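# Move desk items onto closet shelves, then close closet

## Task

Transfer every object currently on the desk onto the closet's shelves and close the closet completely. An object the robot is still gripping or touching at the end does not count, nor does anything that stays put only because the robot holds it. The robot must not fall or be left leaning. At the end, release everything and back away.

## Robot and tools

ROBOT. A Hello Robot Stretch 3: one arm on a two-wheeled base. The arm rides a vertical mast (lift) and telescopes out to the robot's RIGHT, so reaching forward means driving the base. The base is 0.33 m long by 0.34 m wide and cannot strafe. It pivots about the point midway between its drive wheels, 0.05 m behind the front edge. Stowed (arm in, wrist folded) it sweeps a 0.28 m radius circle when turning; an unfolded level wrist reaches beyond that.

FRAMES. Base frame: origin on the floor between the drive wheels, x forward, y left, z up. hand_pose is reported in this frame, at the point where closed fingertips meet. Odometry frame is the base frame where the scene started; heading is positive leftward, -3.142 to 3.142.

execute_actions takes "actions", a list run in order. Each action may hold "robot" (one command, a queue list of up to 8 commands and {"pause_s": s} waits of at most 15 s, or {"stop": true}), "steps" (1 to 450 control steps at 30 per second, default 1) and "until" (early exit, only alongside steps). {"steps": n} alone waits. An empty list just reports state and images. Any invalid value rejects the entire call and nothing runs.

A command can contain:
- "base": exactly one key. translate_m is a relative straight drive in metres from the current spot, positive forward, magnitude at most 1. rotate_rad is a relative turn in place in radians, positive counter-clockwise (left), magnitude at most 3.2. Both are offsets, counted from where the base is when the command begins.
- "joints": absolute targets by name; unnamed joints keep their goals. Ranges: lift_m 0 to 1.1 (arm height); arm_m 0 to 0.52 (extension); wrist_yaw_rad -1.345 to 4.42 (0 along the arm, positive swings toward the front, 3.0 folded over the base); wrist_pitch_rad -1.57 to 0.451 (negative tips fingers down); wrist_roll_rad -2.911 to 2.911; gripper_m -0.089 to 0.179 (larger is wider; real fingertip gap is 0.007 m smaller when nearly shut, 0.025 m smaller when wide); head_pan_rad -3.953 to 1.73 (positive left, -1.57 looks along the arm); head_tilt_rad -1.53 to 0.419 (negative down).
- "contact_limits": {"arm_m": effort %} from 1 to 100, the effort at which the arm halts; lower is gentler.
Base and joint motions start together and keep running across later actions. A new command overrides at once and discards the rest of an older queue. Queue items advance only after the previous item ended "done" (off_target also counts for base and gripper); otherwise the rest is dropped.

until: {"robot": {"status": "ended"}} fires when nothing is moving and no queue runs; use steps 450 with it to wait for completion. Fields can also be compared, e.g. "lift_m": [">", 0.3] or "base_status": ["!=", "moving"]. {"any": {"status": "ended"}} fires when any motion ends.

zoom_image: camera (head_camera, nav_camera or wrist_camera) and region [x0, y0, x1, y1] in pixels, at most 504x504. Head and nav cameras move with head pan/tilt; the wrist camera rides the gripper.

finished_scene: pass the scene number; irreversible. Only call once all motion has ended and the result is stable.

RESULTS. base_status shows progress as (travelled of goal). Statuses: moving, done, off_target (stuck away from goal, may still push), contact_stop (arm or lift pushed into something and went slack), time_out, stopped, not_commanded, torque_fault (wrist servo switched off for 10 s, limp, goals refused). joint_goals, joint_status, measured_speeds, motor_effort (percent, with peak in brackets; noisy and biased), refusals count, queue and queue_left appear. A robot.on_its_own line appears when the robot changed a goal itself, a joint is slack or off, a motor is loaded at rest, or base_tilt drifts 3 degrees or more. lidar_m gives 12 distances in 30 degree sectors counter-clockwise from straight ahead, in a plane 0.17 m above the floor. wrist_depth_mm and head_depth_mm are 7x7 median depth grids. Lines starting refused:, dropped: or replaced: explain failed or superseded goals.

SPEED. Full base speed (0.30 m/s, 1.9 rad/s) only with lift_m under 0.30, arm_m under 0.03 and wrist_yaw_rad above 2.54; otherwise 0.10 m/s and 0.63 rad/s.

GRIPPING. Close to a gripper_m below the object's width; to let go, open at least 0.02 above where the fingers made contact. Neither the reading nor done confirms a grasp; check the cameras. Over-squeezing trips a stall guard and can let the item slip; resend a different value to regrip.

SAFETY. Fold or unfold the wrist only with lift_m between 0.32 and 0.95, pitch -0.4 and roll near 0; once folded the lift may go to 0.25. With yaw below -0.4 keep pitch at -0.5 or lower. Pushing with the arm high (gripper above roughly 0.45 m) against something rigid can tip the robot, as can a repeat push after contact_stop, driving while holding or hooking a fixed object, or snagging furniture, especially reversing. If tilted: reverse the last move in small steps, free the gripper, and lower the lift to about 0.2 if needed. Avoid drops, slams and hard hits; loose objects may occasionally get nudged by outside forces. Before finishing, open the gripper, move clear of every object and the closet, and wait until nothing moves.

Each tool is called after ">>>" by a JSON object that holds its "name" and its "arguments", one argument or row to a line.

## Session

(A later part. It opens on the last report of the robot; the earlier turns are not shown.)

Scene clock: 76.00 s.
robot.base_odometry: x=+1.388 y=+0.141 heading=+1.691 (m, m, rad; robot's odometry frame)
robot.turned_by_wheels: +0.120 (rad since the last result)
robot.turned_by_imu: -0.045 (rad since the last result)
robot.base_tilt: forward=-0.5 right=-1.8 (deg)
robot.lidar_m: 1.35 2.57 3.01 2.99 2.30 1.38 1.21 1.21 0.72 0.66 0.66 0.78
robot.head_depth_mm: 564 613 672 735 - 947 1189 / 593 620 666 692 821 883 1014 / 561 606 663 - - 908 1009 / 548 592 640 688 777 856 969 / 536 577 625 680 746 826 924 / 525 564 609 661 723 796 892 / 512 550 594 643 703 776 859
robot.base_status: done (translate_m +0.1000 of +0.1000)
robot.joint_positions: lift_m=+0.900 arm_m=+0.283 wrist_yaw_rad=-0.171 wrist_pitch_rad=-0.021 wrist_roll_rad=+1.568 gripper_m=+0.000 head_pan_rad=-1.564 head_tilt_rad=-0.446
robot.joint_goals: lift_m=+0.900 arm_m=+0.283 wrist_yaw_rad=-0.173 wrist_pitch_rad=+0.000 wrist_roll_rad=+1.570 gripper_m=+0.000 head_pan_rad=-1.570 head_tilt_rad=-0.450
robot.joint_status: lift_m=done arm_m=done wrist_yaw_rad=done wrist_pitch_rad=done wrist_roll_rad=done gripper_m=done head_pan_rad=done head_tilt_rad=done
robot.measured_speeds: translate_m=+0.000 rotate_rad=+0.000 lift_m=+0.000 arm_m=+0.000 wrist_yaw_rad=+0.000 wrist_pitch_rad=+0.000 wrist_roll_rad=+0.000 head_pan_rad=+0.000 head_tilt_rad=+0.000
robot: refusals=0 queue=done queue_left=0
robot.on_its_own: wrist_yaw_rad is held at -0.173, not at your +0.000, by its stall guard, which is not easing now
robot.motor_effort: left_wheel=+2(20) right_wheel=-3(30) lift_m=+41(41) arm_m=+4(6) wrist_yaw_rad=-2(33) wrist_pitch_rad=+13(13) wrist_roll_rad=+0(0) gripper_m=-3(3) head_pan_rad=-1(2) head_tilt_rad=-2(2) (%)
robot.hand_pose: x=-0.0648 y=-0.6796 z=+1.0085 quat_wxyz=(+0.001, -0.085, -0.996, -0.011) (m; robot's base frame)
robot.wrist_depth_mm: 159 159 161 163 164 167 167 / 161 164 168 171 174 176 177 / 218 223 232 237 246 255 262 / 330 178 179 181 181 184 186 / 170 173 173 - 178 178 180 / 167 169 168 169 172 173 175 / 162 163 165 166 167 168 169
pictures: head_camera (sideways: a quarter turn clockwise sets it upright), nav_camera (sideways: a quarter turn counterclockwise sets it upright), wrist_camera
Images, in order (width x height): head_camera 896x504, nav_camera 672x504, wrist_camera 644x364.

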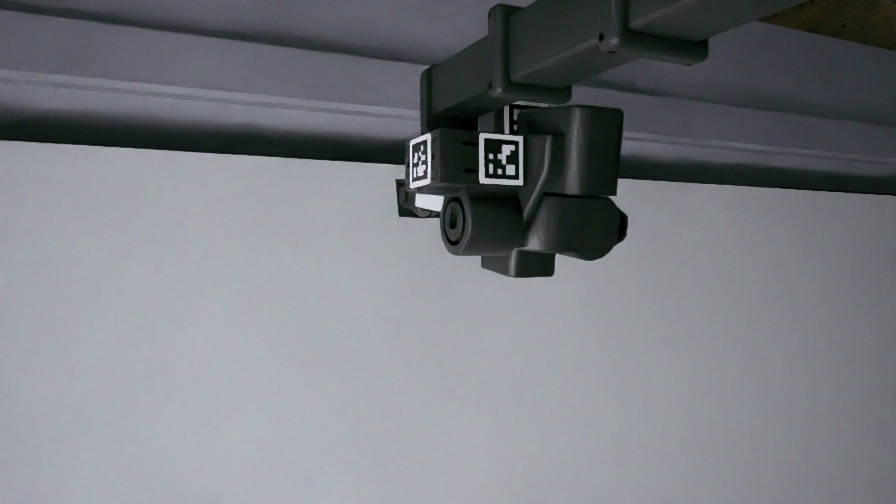

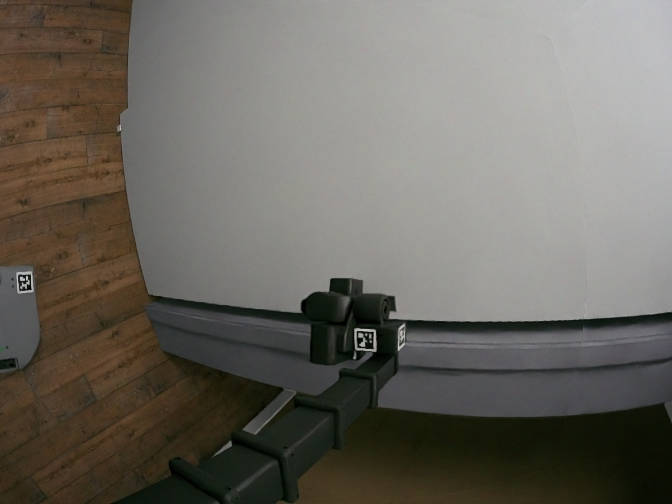

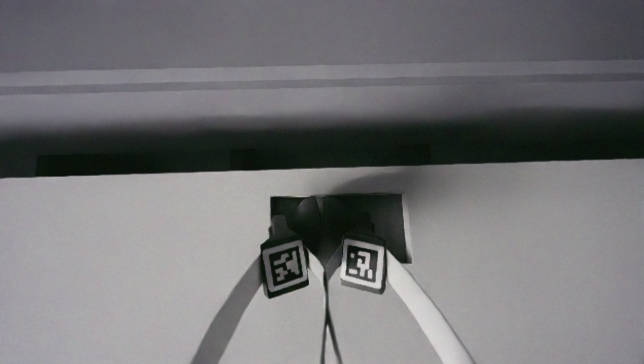

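>>> {"name": "execute_actions", "arguments": {
  "actions": [
    {"robot":[{"joints":{"arm_m":0.0}},{"base":{"rotate_rad":0.15},"joints":{"wrist_yaw_rad":0,"head_tilt_rad":-0.7,"head_pan_rad":-1.9}}],"steps":200,"until":{"robot":{"status":"ended"}}}
  ]
}}

Scene clock: 85.83 s.
robot.base_odometry: x=+1.388 y=+0.141 heading=+1.841 (m, m, rad; robot's odometry frame)
robot.turned_by_wheels: +0.150 (rad since the last result)
robot.turned_by_imu: +0.151 (rad since the last result)
robot.base_tilt: forward=-0.5 right=-1.7 (deg)
robot.lidar_m: 2.56 2.61 3.36 2.99 1.88 1.29 1.21 1.23 0.70 0.66 0.67 0.92
robot.head_depth_mm: 1459 1641 1791 1878 1714 - - / 637 723 847 1806 - - - / 602 681 775 913 1029 - - / 608 683 777 904 974 - - / 579 643 727 831 951 - - / 552 613 688 791 - - 1177 / 534 589 656 747 854 1009 1156
robot.base_status: done (rotate_rad +0.1498 of +0.1500)
robot.joint_positions: lift_m=+0.900 arm_m=+0.000 wrist_yaw_rad=-0.002 wrist_pitch_rad=-0.021 wrist_roll_rad=+1.568 gripper_m=+0.000 head_pan_rad=-1.893 head_tilt_rad=-0.691
robot.joint_goals: lift_m=+0.900 arm_m=+0.000 wrist_yaw_rad=+0.000 wrist_pitch_rad=+0.000 wrist_roll_rad=+1.570 gripper_m=+0.000 head_pan_rad=-1.900 head_tilt_rad=-0.700
robot.joint_status: lift_m=done arm_m=done wrist_yaw_rad=done wrist_pitch_rad=done wrist_roll_rad=done gripper_m=done head_pan_rad=done head_tilt_rad=done
robot.measured_speeds: translate_m=+0.000 rotate_rad=+0.000 lift_m=+0.000 arm_m=+0.000 wrist_yaw_rad=+0.000 wrist_pitch_rad=+0.000 wrist_roll_rad=+0.000 head_pan_rad=+0.000 head_tilt_rad=+0.000
robot: refusals=0 queue=done queue_left=0
robot.motor_effort: left_wheel=-4(7) right_wheel=+3(8) lift_m=+41(41) arm_m=-2(1) wrist_yaw_rad=+1(4) wrist_pitch_rad=+12(12) wrist_roll_rad=+0(0) gripper_m=-3(3) head_pan_rad=-1(14) head_tilt_rad=-4(15) (%)
robot.hand_pose: x=-0.0218 y=-0.4010 z=+1.0085 quat_wxyz=(+0.002, -0.001, -1.000, -0.011) (m; robot's base frame)
robot.wrist_depth_mm: 383 390 392 397 396 403 404 / 395 397 396 402 407 410 410 / 401 400 411 408 424 417 422 / 403 418 414 428 426 426 437 / 419 427 417 - 433 436 446 / 419 431 436 450 450 448 457 / 442 444 448 453 453 465 469
pictures: head_camera (sideways: a quarter turn clockwise sets it upright), nav_camera (sideways: a quarter turn counterclockwise sets it upright), wrist_camera
Images, in order (width x height): head_camera 896x504, nav_camera 672x504, wrist_camera 644x364.

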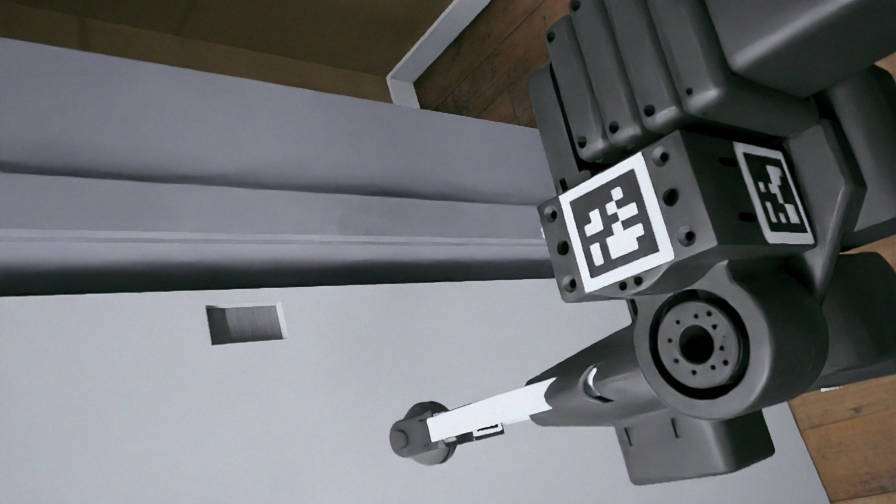

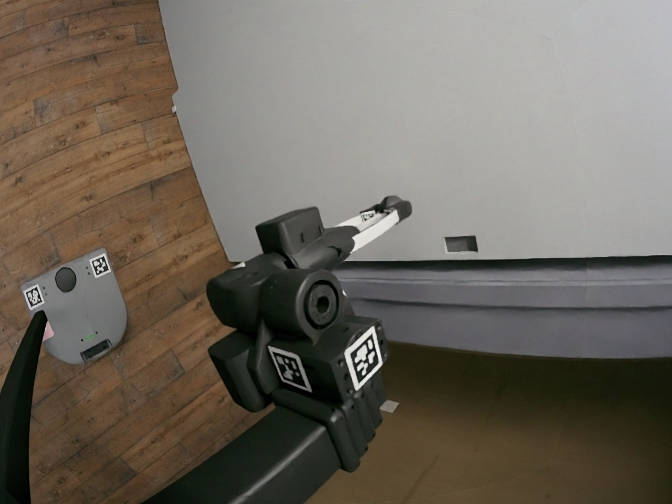

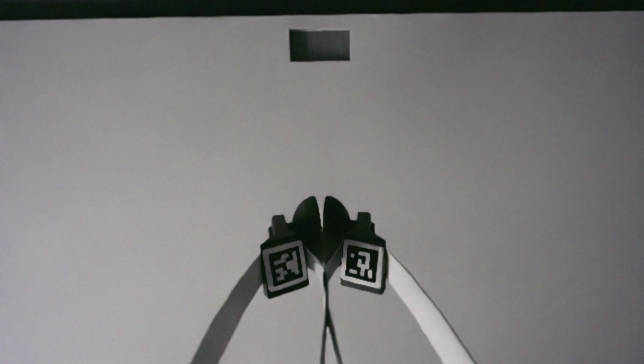

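>>> {"name": "execute_actions", "arguments": {
  "actions": [
    {"robot":[{"base":{"translate_m":-0.71},"joints":{"wrist_yaw_rad":-0.38,"head_tilt_rad":-0.6,"head_pan_rad":-1.8}},{"base":{"rotate_rad":1.571}},{"base":{"translate_m":-0.50}}],"steps":450,"until":{"robot":{"status":"ended"}}},
    {"steps":200,"until":{"robot":{"status":"ended"}}}
  ]
}}

Scene clock: 119.17 s.
robot.base_odometry: x=+2.059 y=-0.410 heading=-2.871 (m, m, rad; robot's odometry frame)
robot.turned_by_wheels: +1.571 (rad since the last result)
robot.turned_by_imu: +1.566 (rad since the last result)
robot.base_tilt: forward=-0.6 right=-1.7 (deg)
robot.lidar_m: 2.64 0.72 0.49 0.46 0.46 0.59 0.94 0.39 0.32 0.64 3.37 4.12
robot.head_depth_mm: 290 298 314 337 371 - - / 327 349 374 403 438 - - / 364 400 439 488 543 - - / 534 589 660 782 910 - - / 712 815 942 1136 1425 - - / 1297 1590 1917 2137 1735 1470 1228 / 2651 2969 2981 2194 1740 1461 1233
robot.base_status: done (translate_m -0.5000 of -0.5000)
robot.joint_positions: lift_m=+0.900 arm_m=+0.000 wrist_yaw_rad=-0.378 wrist_pitch_rad=-0.021 wrist_roll_rad=+1.568 gripper_m=+0.000 head_pan_rad=-1.807 head_tilt_rad=-0.606
robot.joint_goals: lift_m=+0.900 arm_m=+0.000 wrist_yaw_rad=-0.380 wrist_pitch_rad=+0.000 wrist_roll_rad=+1.570 gripper_m=+0.000 head_pan_rad=-1.800 head_tilt_rad=-0.600
robot.joint_status: lift_m=done arm_m=done wrist_yaw_rad=done wrist_pitch_rad=done wrist_roll_rad=done gripper_m=done head_pan_rad=done head_tilt_rad=done
robot.measured_speeds: translate_m=+0.000 rotate_rad=+0.000 lift_m=+0.000 arm_m=+0.000 wrist_yaw_rad=+0.000 wrist_pitch_rad=+0.000 wrist_roll_rad=+0.000 head_pan_rad=+0.000 head_tilt_rad=+0.000
robot: refusals=0 queue=done queue_left=0
robot.motor_effort: left_wheel=-3(9) right_wheel=+3(7) lift_m=+41(41) arm_m=-2(2) wrist_yaw_rad=-2(3) wrist_pitch_rad=+12(13) wrist_roll_rad=+0(0) gripper_m=-3(3) head_pan_rad=+2(12) head_tilt_rad=+2(9) (%)
robot.hand_pose: x=-0.1158 y=-0.3829 z=+1.0085 quat_wxyz=(+0.000, -0.188, -0.982, -0.011) (m; robot's base frame)
robot.wrist_depth_mm: 94 95 96 98 99 101 103 / 119 122 123 125 129 131 134 / 163 167 171 177 182 186 193 / 208 216 224 234 246 403 426 / 757 835 898 - - - - / - - - - - - - / - - - - - - -
pictures: head_camera (sideways: a quarter turn clockwise sets it upright), nav_camera (sideways: a quarter turn counterclockwise sets it upright), wrist_camera
Images, in order (width x height): head_camera 896x504, nav_camera 672x504, wrist_camera 644x364.

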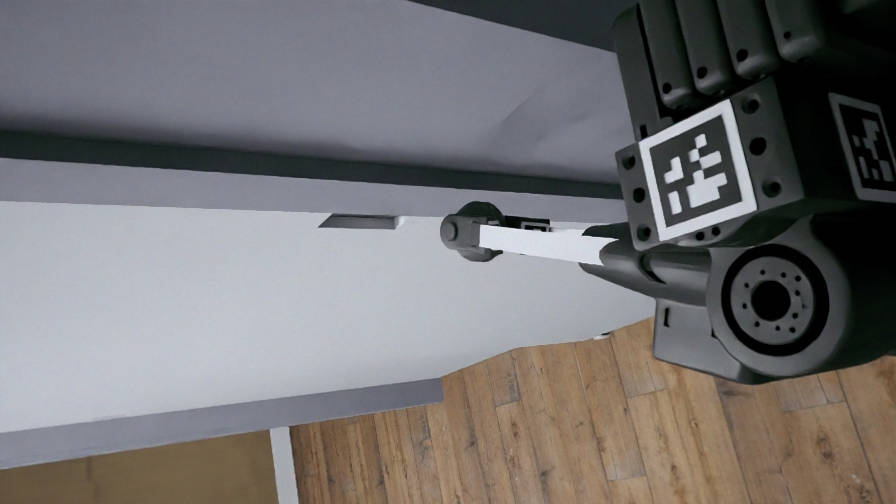

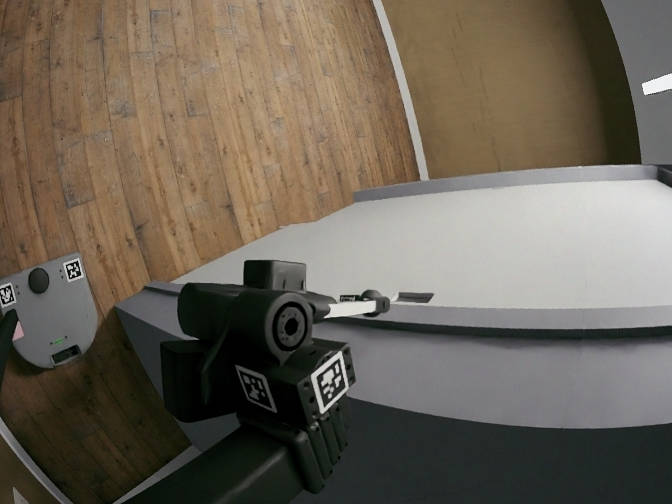

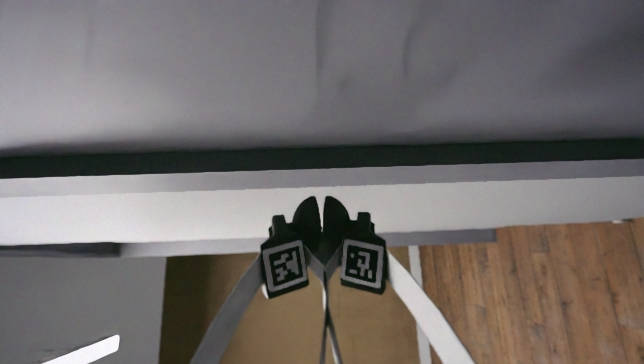

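>>> {"name": "execute_actions", "arguments": {
  "actions": [
    {"robot":[{"base":{"translate_m":0.03}},{"joints":{"arm_m":0.17,"head_tilt_rad":-0.5},"contact_limits":{"arm_m":12}}],"steps":150,"until":{"robot":{"status":"ended"}}}
  ]
}}

Scene clock: 127.63 s.
robot.base_odometry: x=+2.031 y=-0.418 heading=-2.871 (m, m, rad; robot's odometry frame)
robot.turned_by_wheels: +0.000 (rad since the last result)
robot.turned_by_imu: +0.001 (rad since the last result)
robot.base_tilt: forward=-0.6 right=-1.7 (deg)
robot.lidar_m: 2.66 0.72 0.49 0.46 0.47 0.60 0.97 0.38 0.34 0.73 3.38 4.09
robot.head_depth_mm: 322 338 355 375 390 - - / 359 384 414 443 451 - 596 / 484 518 555 503 - 709 700 / 604 656 721 754 - 1014 1167 / 801 900 1018 1233 - 1446 1312 / 1433 1666 1867 2159 1886 1521 1299 / 2679 2895 3130 2565 1951 1574 1307
robot.base_status: done (translate_m +0.0300 of +0.0300)
robot.joint_positions: lift_m=+0.900 arm_m=+0.170 wrist_yaw_rad=-0.378 wrist_pitch_rad=-0.021 wrist_roll_rad=+1.568 gripper_m=+0.000 head_pan_rad=-1.807 head_tilt_rad=-0.507
robot.joint_goals: lift_m=+0.900 arm_m=+0.170 wrist_yaw_rad=-0.380 wrist_pitch_rad=+0.000 wrist_roll_rad=+1.570 gripper_m=+0.000 head_pan_rad=-1.800 head_tilt_rad=-0.500
robot.joint_status: lift_m=done arm_m=done wrist_yaw_rad=done wrist_pitch_rad=done wrist_roll_rad=done gripper_m=done head_pan_rad=done head_tilt_rad=done
robot.measured_speeds: translate_m=+0.000 rotate_rad=+0.000 lift_m=+0.000 arm_m=+0.000 wrist_yaw_rad=+0.000 wrist_pitch_rad=+0.000 wrist_roll_rad=+0.000 head_pan_rad=+0.000 head_tilt_rad=+0.000
robot: refusals=0 queue=done queue_left=0
robot.motor_effort: left_wheel=-3(5) right_wheel=+3(7) lift_m=+41(41) arm_m=+3(6) wrist_yaw_rad=-2(2) wrist_pitch_rad=+13(12) wrist_roll_rad=+0(0) gripper_m=-3(3) head_pan_rad=+3(2) head_tilt_rad=+3(7) (%)
robot.contact_limits: arm_m 12 (drawing in: default 15, maximum 25; extending or still: default 22, maximum 35)
robot.hand_pose: x=-0.1158 y=-0.5522 z=+1.0085 quat_wxyz=(+0.000, -0.188, -0.982, -0.011) (m; robot's base frame)
robot.wrist_depth_mm: 139 141 142 145 146 149 150 / 170 172 178 196 190 187 191 / 230 235 244 251 258 266 274 / 365 384 397 411 446 467 488 / - - - - - - - / - - - - - - - / - - - - - - -
pictures: head_camera (sideways: a quarter turn clockwise sets it upright), nav_camera (sideways: a quarter turn counterclockwise sets it upright), wrist_camera
Images, in order (width x height): head_camera 896x504, nav_camera 672x504, wrist_camera 644x364.

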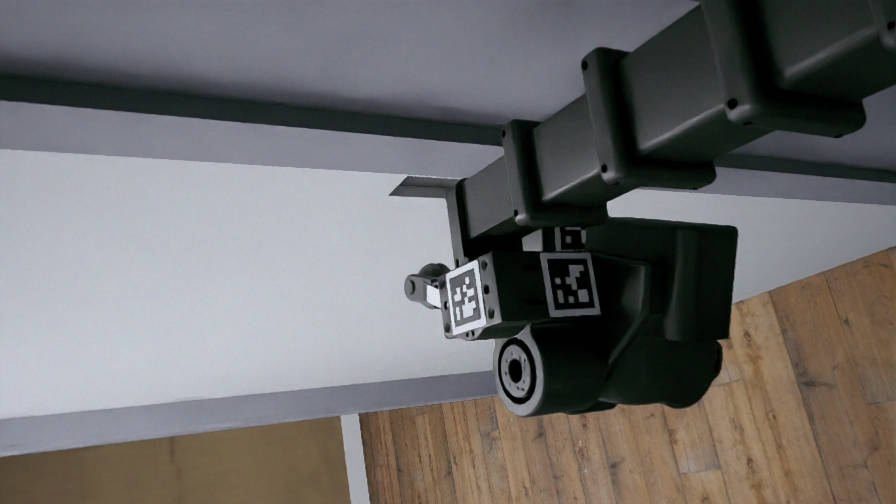

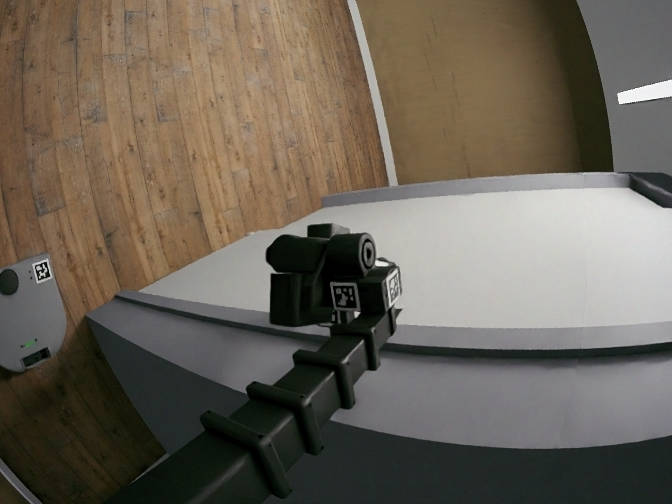

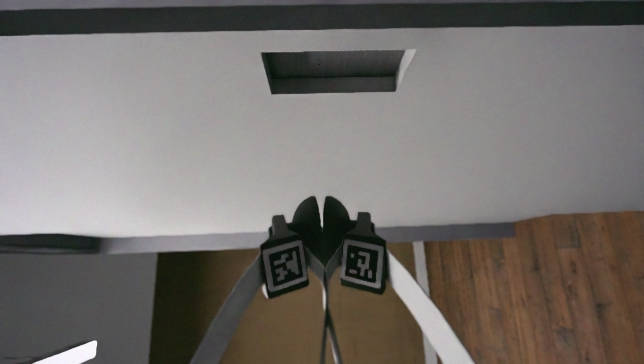

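>>> {"name": "execute_actions", "arguments": {
  "actions": [
    {"robot":[{"joints":{"arm_m":0.15}},{"base":{"translate_m":-0.06}}],"steps":150,"until":{"robot":{"status":"ended"}}}
  ]
}}

Scene clock: 137.93 s.
robot.base_odometry: x=+2.088 y=-0.402 heading=-2.871 (m, m, rad; robot's odometry frame)
robot.turned_by_wheels: +0.000 (rad since the last result)
robot.turned_by_imu: +0.000 (rad since the last result)
robot.base_tilt: forward=-0.5 right=-1.8 (deg)
robot.lidar_m: 2.64 0.72 0.48 0.45 0.46 0.59 0.91 0.39 0.31 0.47 3.38 4.15
robot.head_depth_mm: - - - 293 327 - - / 289 298 308 328 326 - 455 / 328 352 379 396 - 504 535 / 376 410 449 472 - - 723 / 606 677 768 947 - - 1278 / 905 1079 1655 2033 1991 1530 1303 / 1640 2844 3175 2606 1924 1574 1306
robot.base_status: done (translate_m -0.0600 of -0.0600)
robot.joint_positions: lift_m=+0.900 arm_m=+0.150 wrist_yaw_rad=-0.378 wrist_pitch_rad=-0.021 wrist_roll_rad=+1.568 gripper_m=+0.000 head_pan_rad=-1.807 head_tilt_rad=-0.507
robot.joint_goals: lift_m=+0.900 arm_m=+0.150 wrist_yaw_rad=-0.380 wrist_pitch_rad=+0.000 wrist_roll_rad=+1.570 gripper_m=+0.000 head_pan_rad=-1.800 head_tilt_rad=-0.500
robot.joint_status: lift_m=done arm_m=done wrist_yaw_rad=done wrist_pitch_rad=done wrist_roll_rad=done gripper_m=done head_pan_rad=done head_tilt_rad=done
robot.measured_speeds: translate_m=+0.000 rotate_rad=+0.000 lift_m=+0.000 arm_m=+0.000 wrist_yaw_rad=+0.000 wrist_pitch_rad=+0.000 wrist_roll_rad=+0.000 head_pan_rad=+0.000 head_tilt_rad=+0.000
robot: refusals=0 queue=done queue_left=0
robot.motor_effort: left_wheel=-3(8) right_wheel=+3(6) lift_m=+41(41) arm_m=-2(3) wrist_yaw_rad=-2(2) wrist_pitch_rad=+13(13) wrist_roll_rad=+0(0) gripper_m=-3(3) head_pan_rad=+3(3) head_tilt_rad=+3(2) (%)
robot.hand_pose: x=-0.1158 y=-0.5329 z=+1.0085 quat_wxyz=(+0.000, -0.188, -0.982, -0.011) (m; robot's base frame)
robot.wrist_depth_mm: - - - - - - - / - 49 50 50 50 51 51 / - 50 51 51 51 52 52 / - 50 51 53 56 59 63 / 517 420 462 - 623 754 960 / - - - - - - - / - - - - - - -
pictures: head_camera (sideways: a quarter turn clockwise sets it upright), nav_camera (sideways: a quarter turn counterclockwise sets it upright), wrist_camera
Images, in order (width x height): head_camera 896x504, nav_camera 672x504, wrist_camera 644x364.

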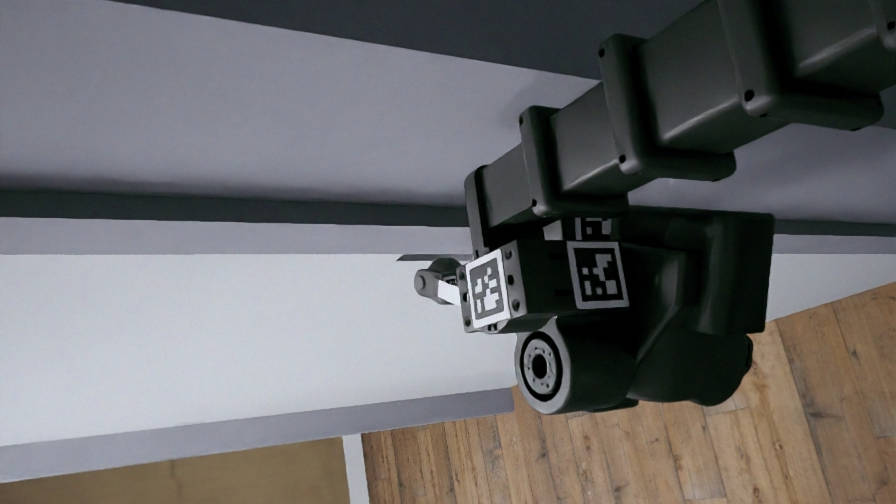

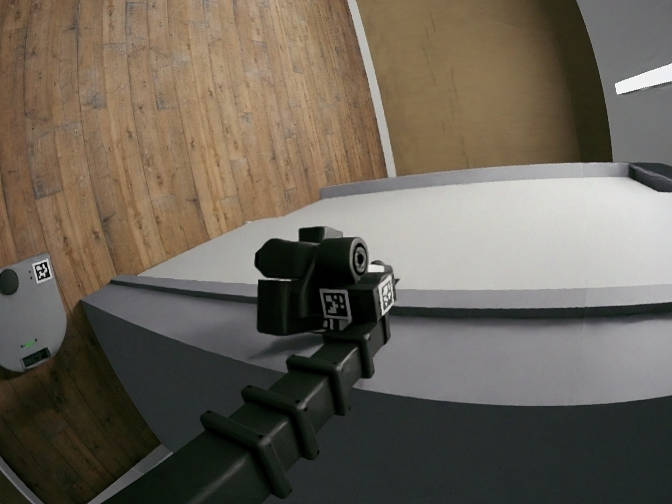

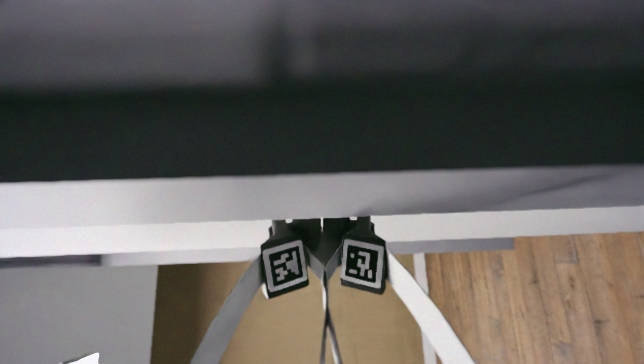

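>>> {"name": "execute_actions", "arguments": {
  "actions": [
    {"robot":[{"base":{"translate_m":0.07}},{"joints":{"wrist_roll_rad":-1.57}},{"base":{"translate_m":-0.09}}],"steps":300,"until":{"robot":{"status":"ended"}}}
  ]
}}

Scene clock: 147.80 s.
robot.base_odometry: x=+2.108 y=-0.396 heading=-2.871 (m, m, rad; robot's odometry frame)
robot.turned_by_wheels: +0.000 (rad since the last result)
robot.turned_by_imu: +0.002 (rad since the last result)
robot.base_tilt: forward=-0.5 right=-1.7 (deg)
robot.lidar_m: 2.61 0.71 0.48 0.45 0.46 0.59 0.89 0.40 0.30 0.43 3.36 4.17
robot.head_depth_mm: - - - 295 330 - - / - - 289 296 311 - 432 / 299 312 334 348 - 442 472 / 341 369 403 437 - - 661 / 542 609 690 867 - - 1251 / 815 969 1196 1964 - 1520 1306 / 1599 2818 3136 2541 1923 1557 1297
robot.base_status: done (translate_m -0.0900 of -0.0900)
robot.joint_positions: lift_m=+0.900 arm_m=+0.150 wrist_yaw_rad=-0.358 wrist_pitch_rad=-0.021 wrist_roll_rad=-1.568 gripper_m=+0.000 head_pan_rad=-1.807 head_tilt_rad=-0.507
robot.joint_goals: lift_m=+0.900 arm_m=+0.150 wrist_yaw_rad=-0.380 wrist_pitch_rad=+0.000 wrist_roll_rad=-1.570 gripper_m=+0.000 head_pan_rad=-1.800 head_tilt_rad=-0.500
robot.joint_status: lift_m=done arm_m=done wrist_yaw_rad=done wrist_pitch_rad=done wrist_roll_rad=done gripper_m=done head_pan_rad=done head_tilt_rad=done
robot.measured_speeds: translate_m=+0.000 rotate_rad=+0.000 lift_m=+0.000 arm_m=+0.000 wrist_yaw_rad=+0.000 wrist_pitch_rad=+0.000 wrist_roll_rad=+0.000 head_pan_rad=+0.000 head_tilt_rad=+0.000
robot: refusals=0 queue=done queue_left=0
robot.on_its_own: wrist_yaw_rad is at rest, and its effort (-15) is outside its rest range (-12 to +12)
robot.motor_effort: left_wheel=+3(8) right_wheel=-10(12) lift_m=+42(41) arm_m=-1(1) wrist_yaw_rad=-15(15) wrist_pitch_rad=+12(13) wrist_roll_rad=-2(4) gripper_m=-3(3) head_pan_rad=+2(3) head_tilt_rad=+1(2) (%)
robot.hand_pose: x=-0.1107 y=-0.5348 z=+1.0089 quat_wxyz=(+0.984, +0.011, -0.003, -0.178) (m; robot's base frame)
robot.wrist_depth_mm: - 720 706 680 655 650 640 / 452 438 418 418 404 404 391 / 310 304 304 297 292 291 287 / 238 237 235 234 230 228 225 / 195 193 200 - 188 188 186 / 163 164 165 165 165 168 167 / 599 802 501 826 451 618 458
pictures: head_camera (sideways: a quarter turn clockwise sets it upright), nav_camera (sideways: a quarter turn counterclockwise sets it upright), wrist_camera
Images, in order (width x height): head_camera 896x504, nav_camera 672x504, wrist_camera 644x364.

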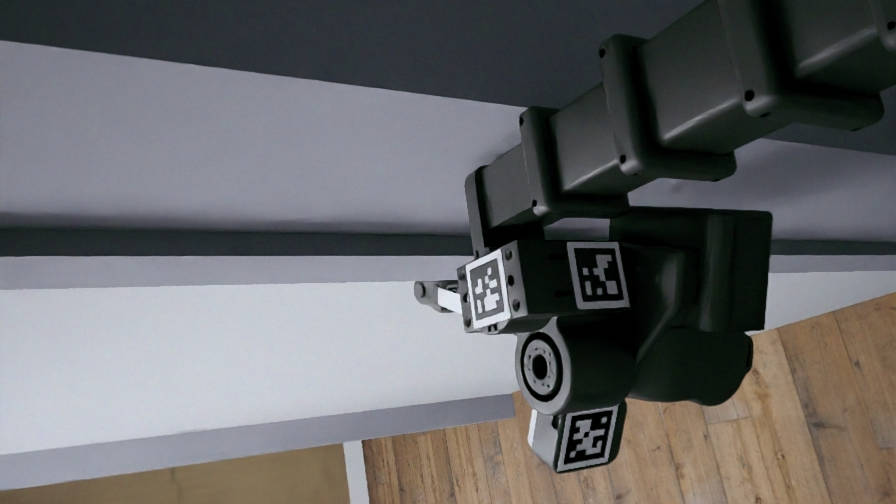

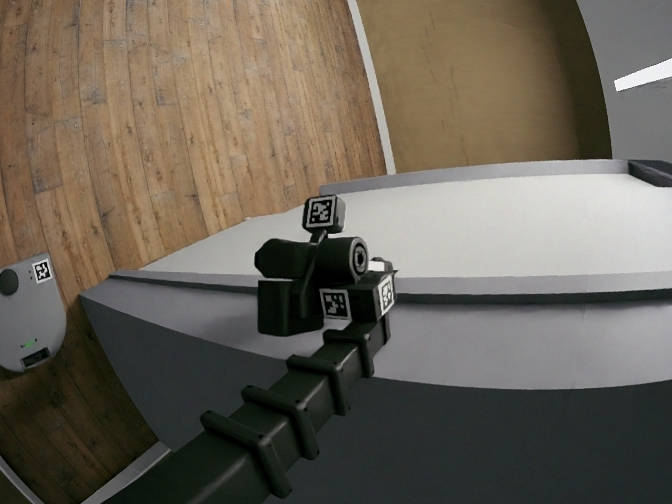

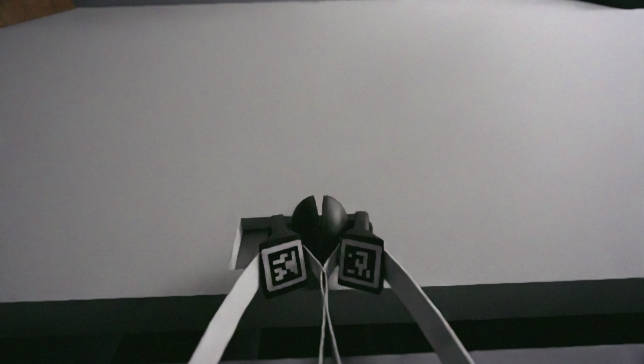

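>>> {"name": "execute_actions", "arguments": {
  "actions": [
    {"robot":[{"joints":{"arm_m":0.13}},{"base":{"translate_m":-0.012}},{"joints":{"arm_m":0.25},"contact_limits":{"arm_m":30}}],"steps":300,"until":{"robot":{"status":"ended"}}}
  ]
}}

Scene clock: 156.13 s.
robot.base_odometry: x=+2.119 y=-0.393 heading=-2.871 (m, m, rad; robot's odometry frame)
robot.turned_by_wheels: +0.000 (rad since the last result)
robot.turned_by_imu: +0.052 (rad since the last result)
robot.base_tilt: forward=-0.8 right=-2.3 (deg)
robot.lidar_m: 2.00 0.67 0.47 0.45 0.46 0.61 0.89 0.38 0.30 0.46 3.42 3.65
robot.head_depth_mm: - - - 297 336 - - / - 286 297 303 312 - 444 / 312 330 354 361 - 477 497 / 360 392 428 - 523 605 704 / 637 721 833 - - 1449 1310 / 1424 1696 1928 2446 1840 1585 1316 / 2710 2980 3159 2798 1968 1577 1315
robot.base_status: done (translate_m -0.0120 of -0.0120)
robot.joint_positions: lift_m=+0.900 arm_m=+0.249 wrist_yaw_rad=-0.339 wrist_pitch_rad=-0.019 wrist_roll_rad=-1.568 gripper_m=+0.000 head_pan_rad=-1.806 head_tilt_rad=-0.505
robot.joint_goals: lift_m=+0.900 arm_m=+0.250 wrist_yaw_rad=-0.341 wrist_pitch_rad=+0.000 wrist_roll_rad=-1.570 gripper_m=+0.000 head_pan_rad=-1.800 head_tilt_rad=-0.500
robot.joint_status: lift_m=done arm_m=done wrist_yaw_rad=done wrist_pitch_rad=done wrist_roll_rad=done gripper_m=done head_pan_rad=done head_tilt_rad=done
robot.measured_speeds: translate_m=+0.000 rotate_rad=-0.001 lift_m=+0.000 arm_m=+0.000 wrist_yaw_rad=+0.000 wrist_pitch_rad=+0.000 wrist_roll_rad=+0.000 head_pan_rad=+0.000 head_tilt_rad=+0.000
robot: refusals=0 queue=done queue_left=0
robot.on_its_own: wrist_yaw_rad is held at -0.341, not at your -0.380, by its stall guard, which is not easing now
robot.motor_effort: left_wheel=-10(18) right_wheel=-2(31) lift_m=+36(41) arm_m=+11(20) wrist_yaw_rad=-2(15) wrist_pitch_rad=+11(13) wrist_roll_rad=-1(2) gripper_m=-3(3) head_pan_rad=+3(2) head_tilt_rad=+1(3) (%)
robot.contact_limits: arm_m 30 (drawing in: default 15, maximum 25; extending or still: default 22, maximum 35)
robot.hand_pose: x=-0.1063 y=-0.6349 z=+1.0096 quat_wxyz=(+0.986, +0.010, -0.002, -0.169) (m; robot's base frame)
robot.wrist_depth_mm: - - - - - - - / 613 579 561 553 529 509 513 / 385 376 372 362 356 343 347 / 281 277 275 270 268 261 259 / 222 220 219 - 214 209 209 / 183 183 182 172 176 176 175 / 157 155 154 153 152 151 149
pictures: head_camera (sideways: a quarter turn clockwise sets it upright), nav_camera (sideways: a quarter turn counterclockwise sets it upright), wrist_camera
Images, in order (width x height): head_camera 896x504, nav_camera 672x504, wrist_camera 644x364.

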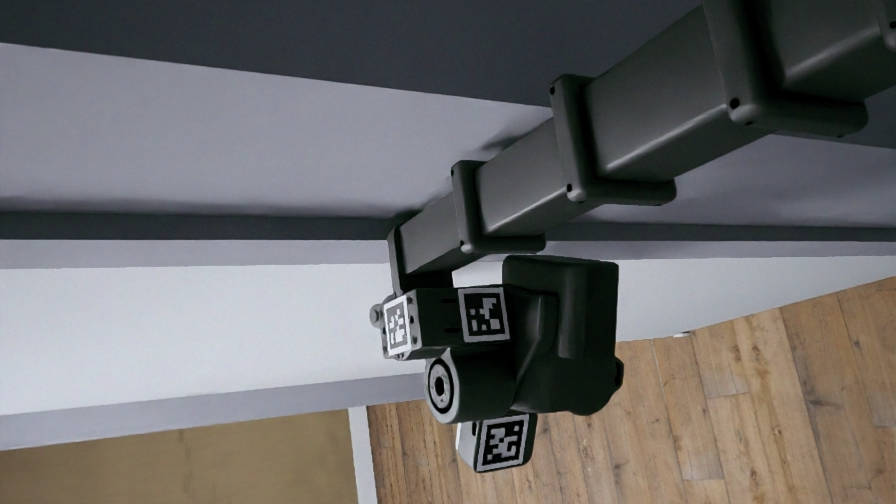

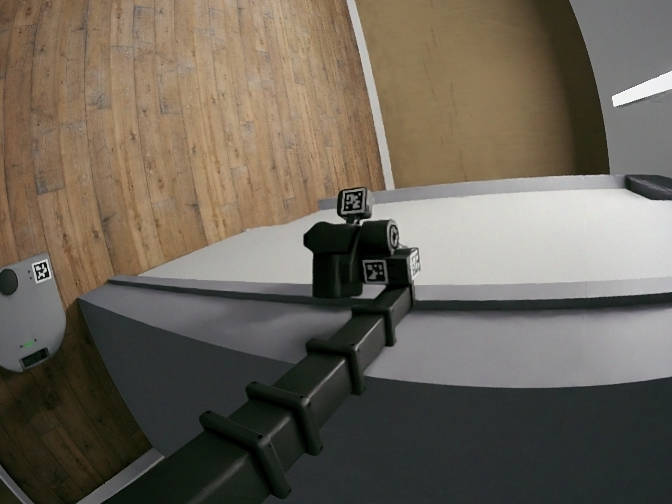

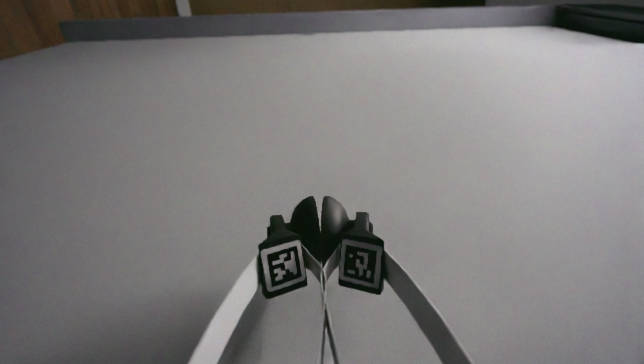

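>>> {"name": "execute_actions", "arguments": {
  "actions": [
    {"robot":[{"base":{"translate_m":0.04}},{"joints":{"arm_m":0.10}},{"base":{"rotate_rad":-0.05}}],"steps":300,"until":{"robot":{"status":"ended"}}}
  ]
}}

Scene clock: 162.30 s.
robot.base_odometry: x=+2.081 y=-0.404 heading=-2.920 (m, m, rad; robot's odometry frame)
robot.turned_by_wheels: -0.048 (rad since the last result)
robot.turned_by_imu: -0.126 (rad since the last result)
robot.base_tilt: forward=-0.5 right=-1.7 (deg)
robot.lidar_m: 3.43 0.79 0.50 0.45 0.45 0.55 0.92 0.44 0.31 0.43 3.35 4.11
robot.head_depth_mm: - - 286 313 356 - - / - - 291 306 327 - 469 / 297 311 334 362 - - 453 / 339 367 401 445 - - - / 483 535 602 697 - - 1225 / 645 741 873 1063 1324 1480 1276 / 966 1507 1812 2138 2034 1521 1310
robot.base_status: off_target (rotate_rad -0.0484 of -0.0500)
robot.joint_positions: lift_m=+0.900 arm_m=+0.100 wrist_yaw_rad=-0.263 wrist_pitch_rad=-0.017 wrist_roll_rad=-1.569 gripper_m=+0.000 head_pan_rad=-1.806 head_tilt_rad=-0.505
robot.joint_goals: lift_m=+0.900 arm_m=+0.100 wrist_yaw_rad=-0.341 wrist_pitch_rad=+0.000 wrist_roll_rad=-1.570 gripper_m=+0.000 head_pan_rad=-1.800 head_tilt_rad=-0.500
robot.joint_status: lift_m=done arm_m=done wrist_yaw_rad=done wrist_pitch_rad=done wrist_roll_rad=done gripper_m=done head_pan_rad=done head_tilt_rad=done
robot.measured_speeds: translate_m=+0.000 rotate_rad=+0.000 lift_m=+0.000 arm_m=+0.000 wrist_yaw_rad=+0.000 wrist_pitch_rad=+0.000 wrist_roll_rad=+0.000 head_pan_rad=+0.000 head_tilt_rad=+0.000
robot: refusals=0 queue=done queue_left=0
robot.on_its_own: wrist_yaw_rad is held at -0.341, not at your -0.380, by its stall guard, which is still easing; left_wheel is at rest, and its effort (+22) is outside its rest range (-18 to +18); right_wheel is at rest, and its effort (-46) is outside its rest range (-18 to +18)
robot.motor_effort: left_wheel=+22(22) right_wheel=-46(47) lift_m=+36(36) arm_m=+0(12) wrist_yaw_rad=-49(50) wrist_pitch_rad=+10(11) wrist_roll_rad=-1(1) gripper_m=-3(3) head_pan_rad=+2(2) head_tilt_rad=+1(1) (%)
robot.hand_pose: x=-0.0877 y=-0.4922 z=+1.0102 quat_wxyz=(+0.991, +0.009, -0.002, -0.131) (m; robot's base frame)
robot.wrist_depth_mm: - - - - - 833 783 / 514 509 493 488 482 475 464 / 358 349 345 340 341 341 334 / 272 272 266 265 264 259 256 / 219 218 216 - 220 220 218 / 146 145 145 139 142 142 140 / 125 125 124 124 123 122 121
pictures: head_camera (sideways: a quarter turn clockwise sets it upright), nav_camera (sideways: a quarter turn counterclockwise sets it upright), wrist_camera
Images, in order (width x height): head_camera 896x504, nav_camera 672x504, wrist_camera 644x364.

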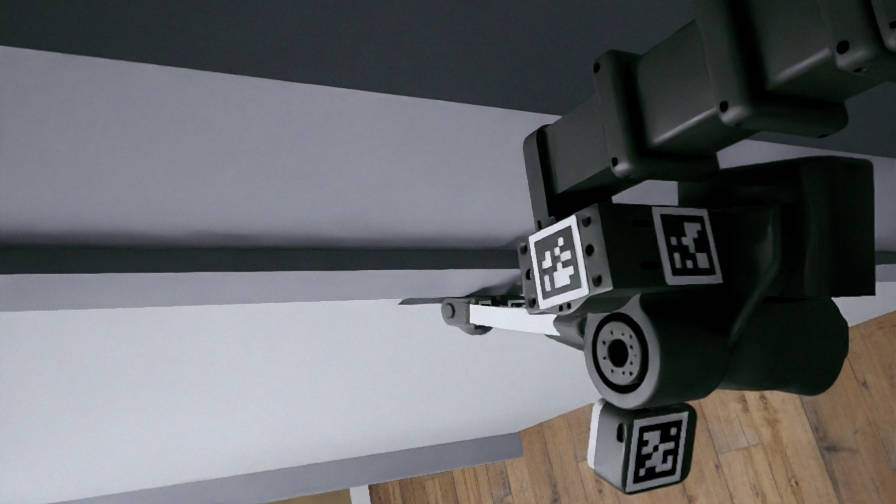

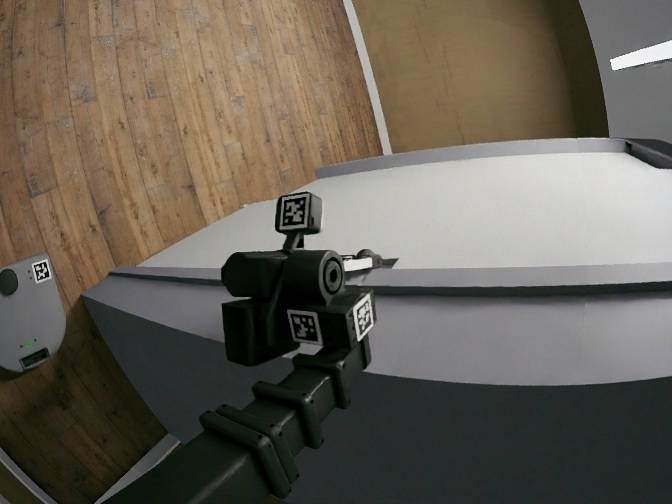

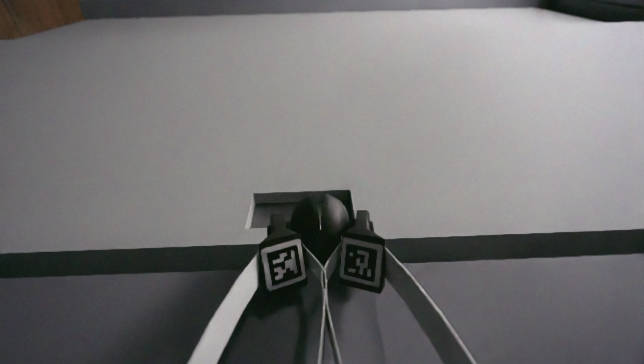

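>>> {"name": "execute_actions", "arguments": {
  "actions": [
    {"robot":[{"base":{"rotate_rad":0.06}},{"joints":{"lift_m":0.887,"wrist_yaw_rad":-0.38}},{"joints":{"arm_m":0.125},"contact_limits":{"arm_m":15}}],"steps":300,"until":{"robot":{"status":"ended"}}}
  ]
}}

Scene clock: 168.30 s.
robot.base_odometry: x=+2.081 y=-0.404 heading=-2.861 (m, m, rad; robot's odometry frame)
robot.turned_by_wheels: +0.059 (rad since the last result)
robot.turned_by_imu: +0.059 (rad since the last result)
robot.base_tilt: forward=-0.5 right=-1.7 (deg)
robot.lidar_m: 2.84 0.73 0.49 0.45 0.46 0.58 0.91 0.40 0.31 0.46 3.37 4.16
robot.head_depth_mm: - - - 296 335 378 - / 287 296 308 326 338 - - / 325 347 373 403 425 - 484 / 369 401 438 470 - - - / 582 650 733 860 1064 - - / 846 990 1198 1916 1953 1483 1271 / 1587 1787 3116 2584 1981 1521 1318
robot.base_status: done (rotate_rad +0.0601 of +0.0600)
robot.joint_positions: lift_m=+0.888 arm_m=+0.100 wrist_yaw_rad=-0.359 wrist_pitch_rad=-0.010 wrist_roll_rad=-1.569 gripper_m=+0.000 head_pan_rad=-1.806 head_tilt_rad=-0.505
robot.joint_goals: lift_m=+0.887 arm_m=+0.100 wrist_yaw_rad=-0.380 wrist_pitch_rad=+0.000 wrist_roll_rad=-1.570 gripper_m=+0.000 head_pan_rad=-1.800 head_tilt_rad=-0.500
robot.joint_status: lift_m=done arm_m=done wrist_yaw_rad=off_target wrist_pitch_rad=done wrist_roll_rad=done gripper_m=done head_pan_rad=done head_tilt_rad=done
robot.measured_speeds: translate_m=+0.000 rotate_rad=+0.000 lift_m=+0.000 arm_m=+0.000 wrist_yaw_rad=+0.000 wrist_pitch_rad=+0.000 wrist_roll_rad=+0.000 head_pan_rad=+0.000 head_tilt_rad=+0.000
robot: refusals=0 queue=dropped queue_left=0
robot.on_its_own: wrist_yaw_rad is at rest, and its effort (-14) is outside its rest range (-12 to +12)
robot.motor_effort: left_wheel=+1(22) right_wheel=-5(45) lift_m=+17(38) arm_m=+0(1) wrist_yaw_rad=-14(51) wrist_pitch_rad=+6(10) wrist_roll_rad=-1(1) gripper_m=-3(3) head_pan_rad=+2(2) head_tilt_rad=+0(2) (%)
robot.hand_pose: x=-0.1112 y=-0.4848 z=+0.9997 quat_wxyz=(+0.984, +0.005, -0.002, -0.179) (m; robot's base frame)
robot.wrist_depth_mm: 767 744 713 703 697 676 670 / 468 459 460 447 442 443 437 / 339 333 327 328 324 321 320 / 264 263 261 260 255 255 255 / 217 218 218 - 220 223 226 / 149 148 147 142 146 146 145 / 129 129 128 128 127 127 126
pictures: head_camera (sideways: a quarter turn clockwise sets it upright), nav_camera (sideways: a quarter turn counterclockwise sets it upright), wrist_camera
dropped: robot: command 1 of its queue: wrist_yaw_rad: off_target
Images, in order (width x height): head_camera 896x504, nav_camera 672x504, wrist_camera 644x364.

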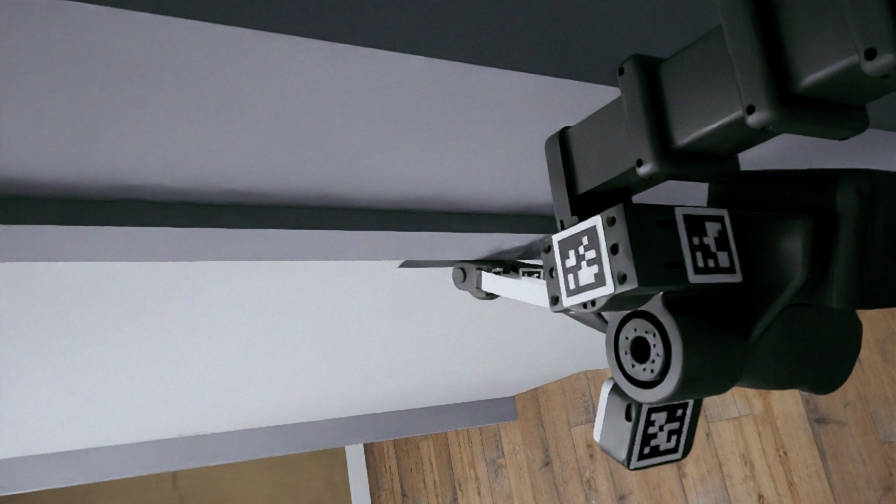

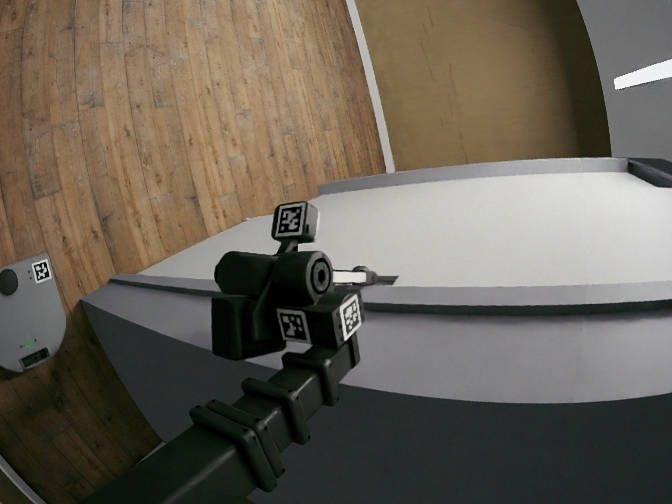

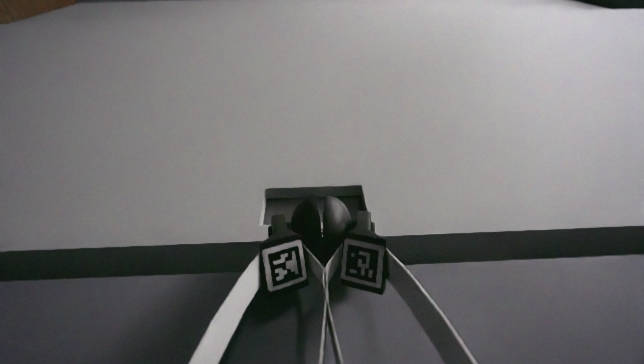

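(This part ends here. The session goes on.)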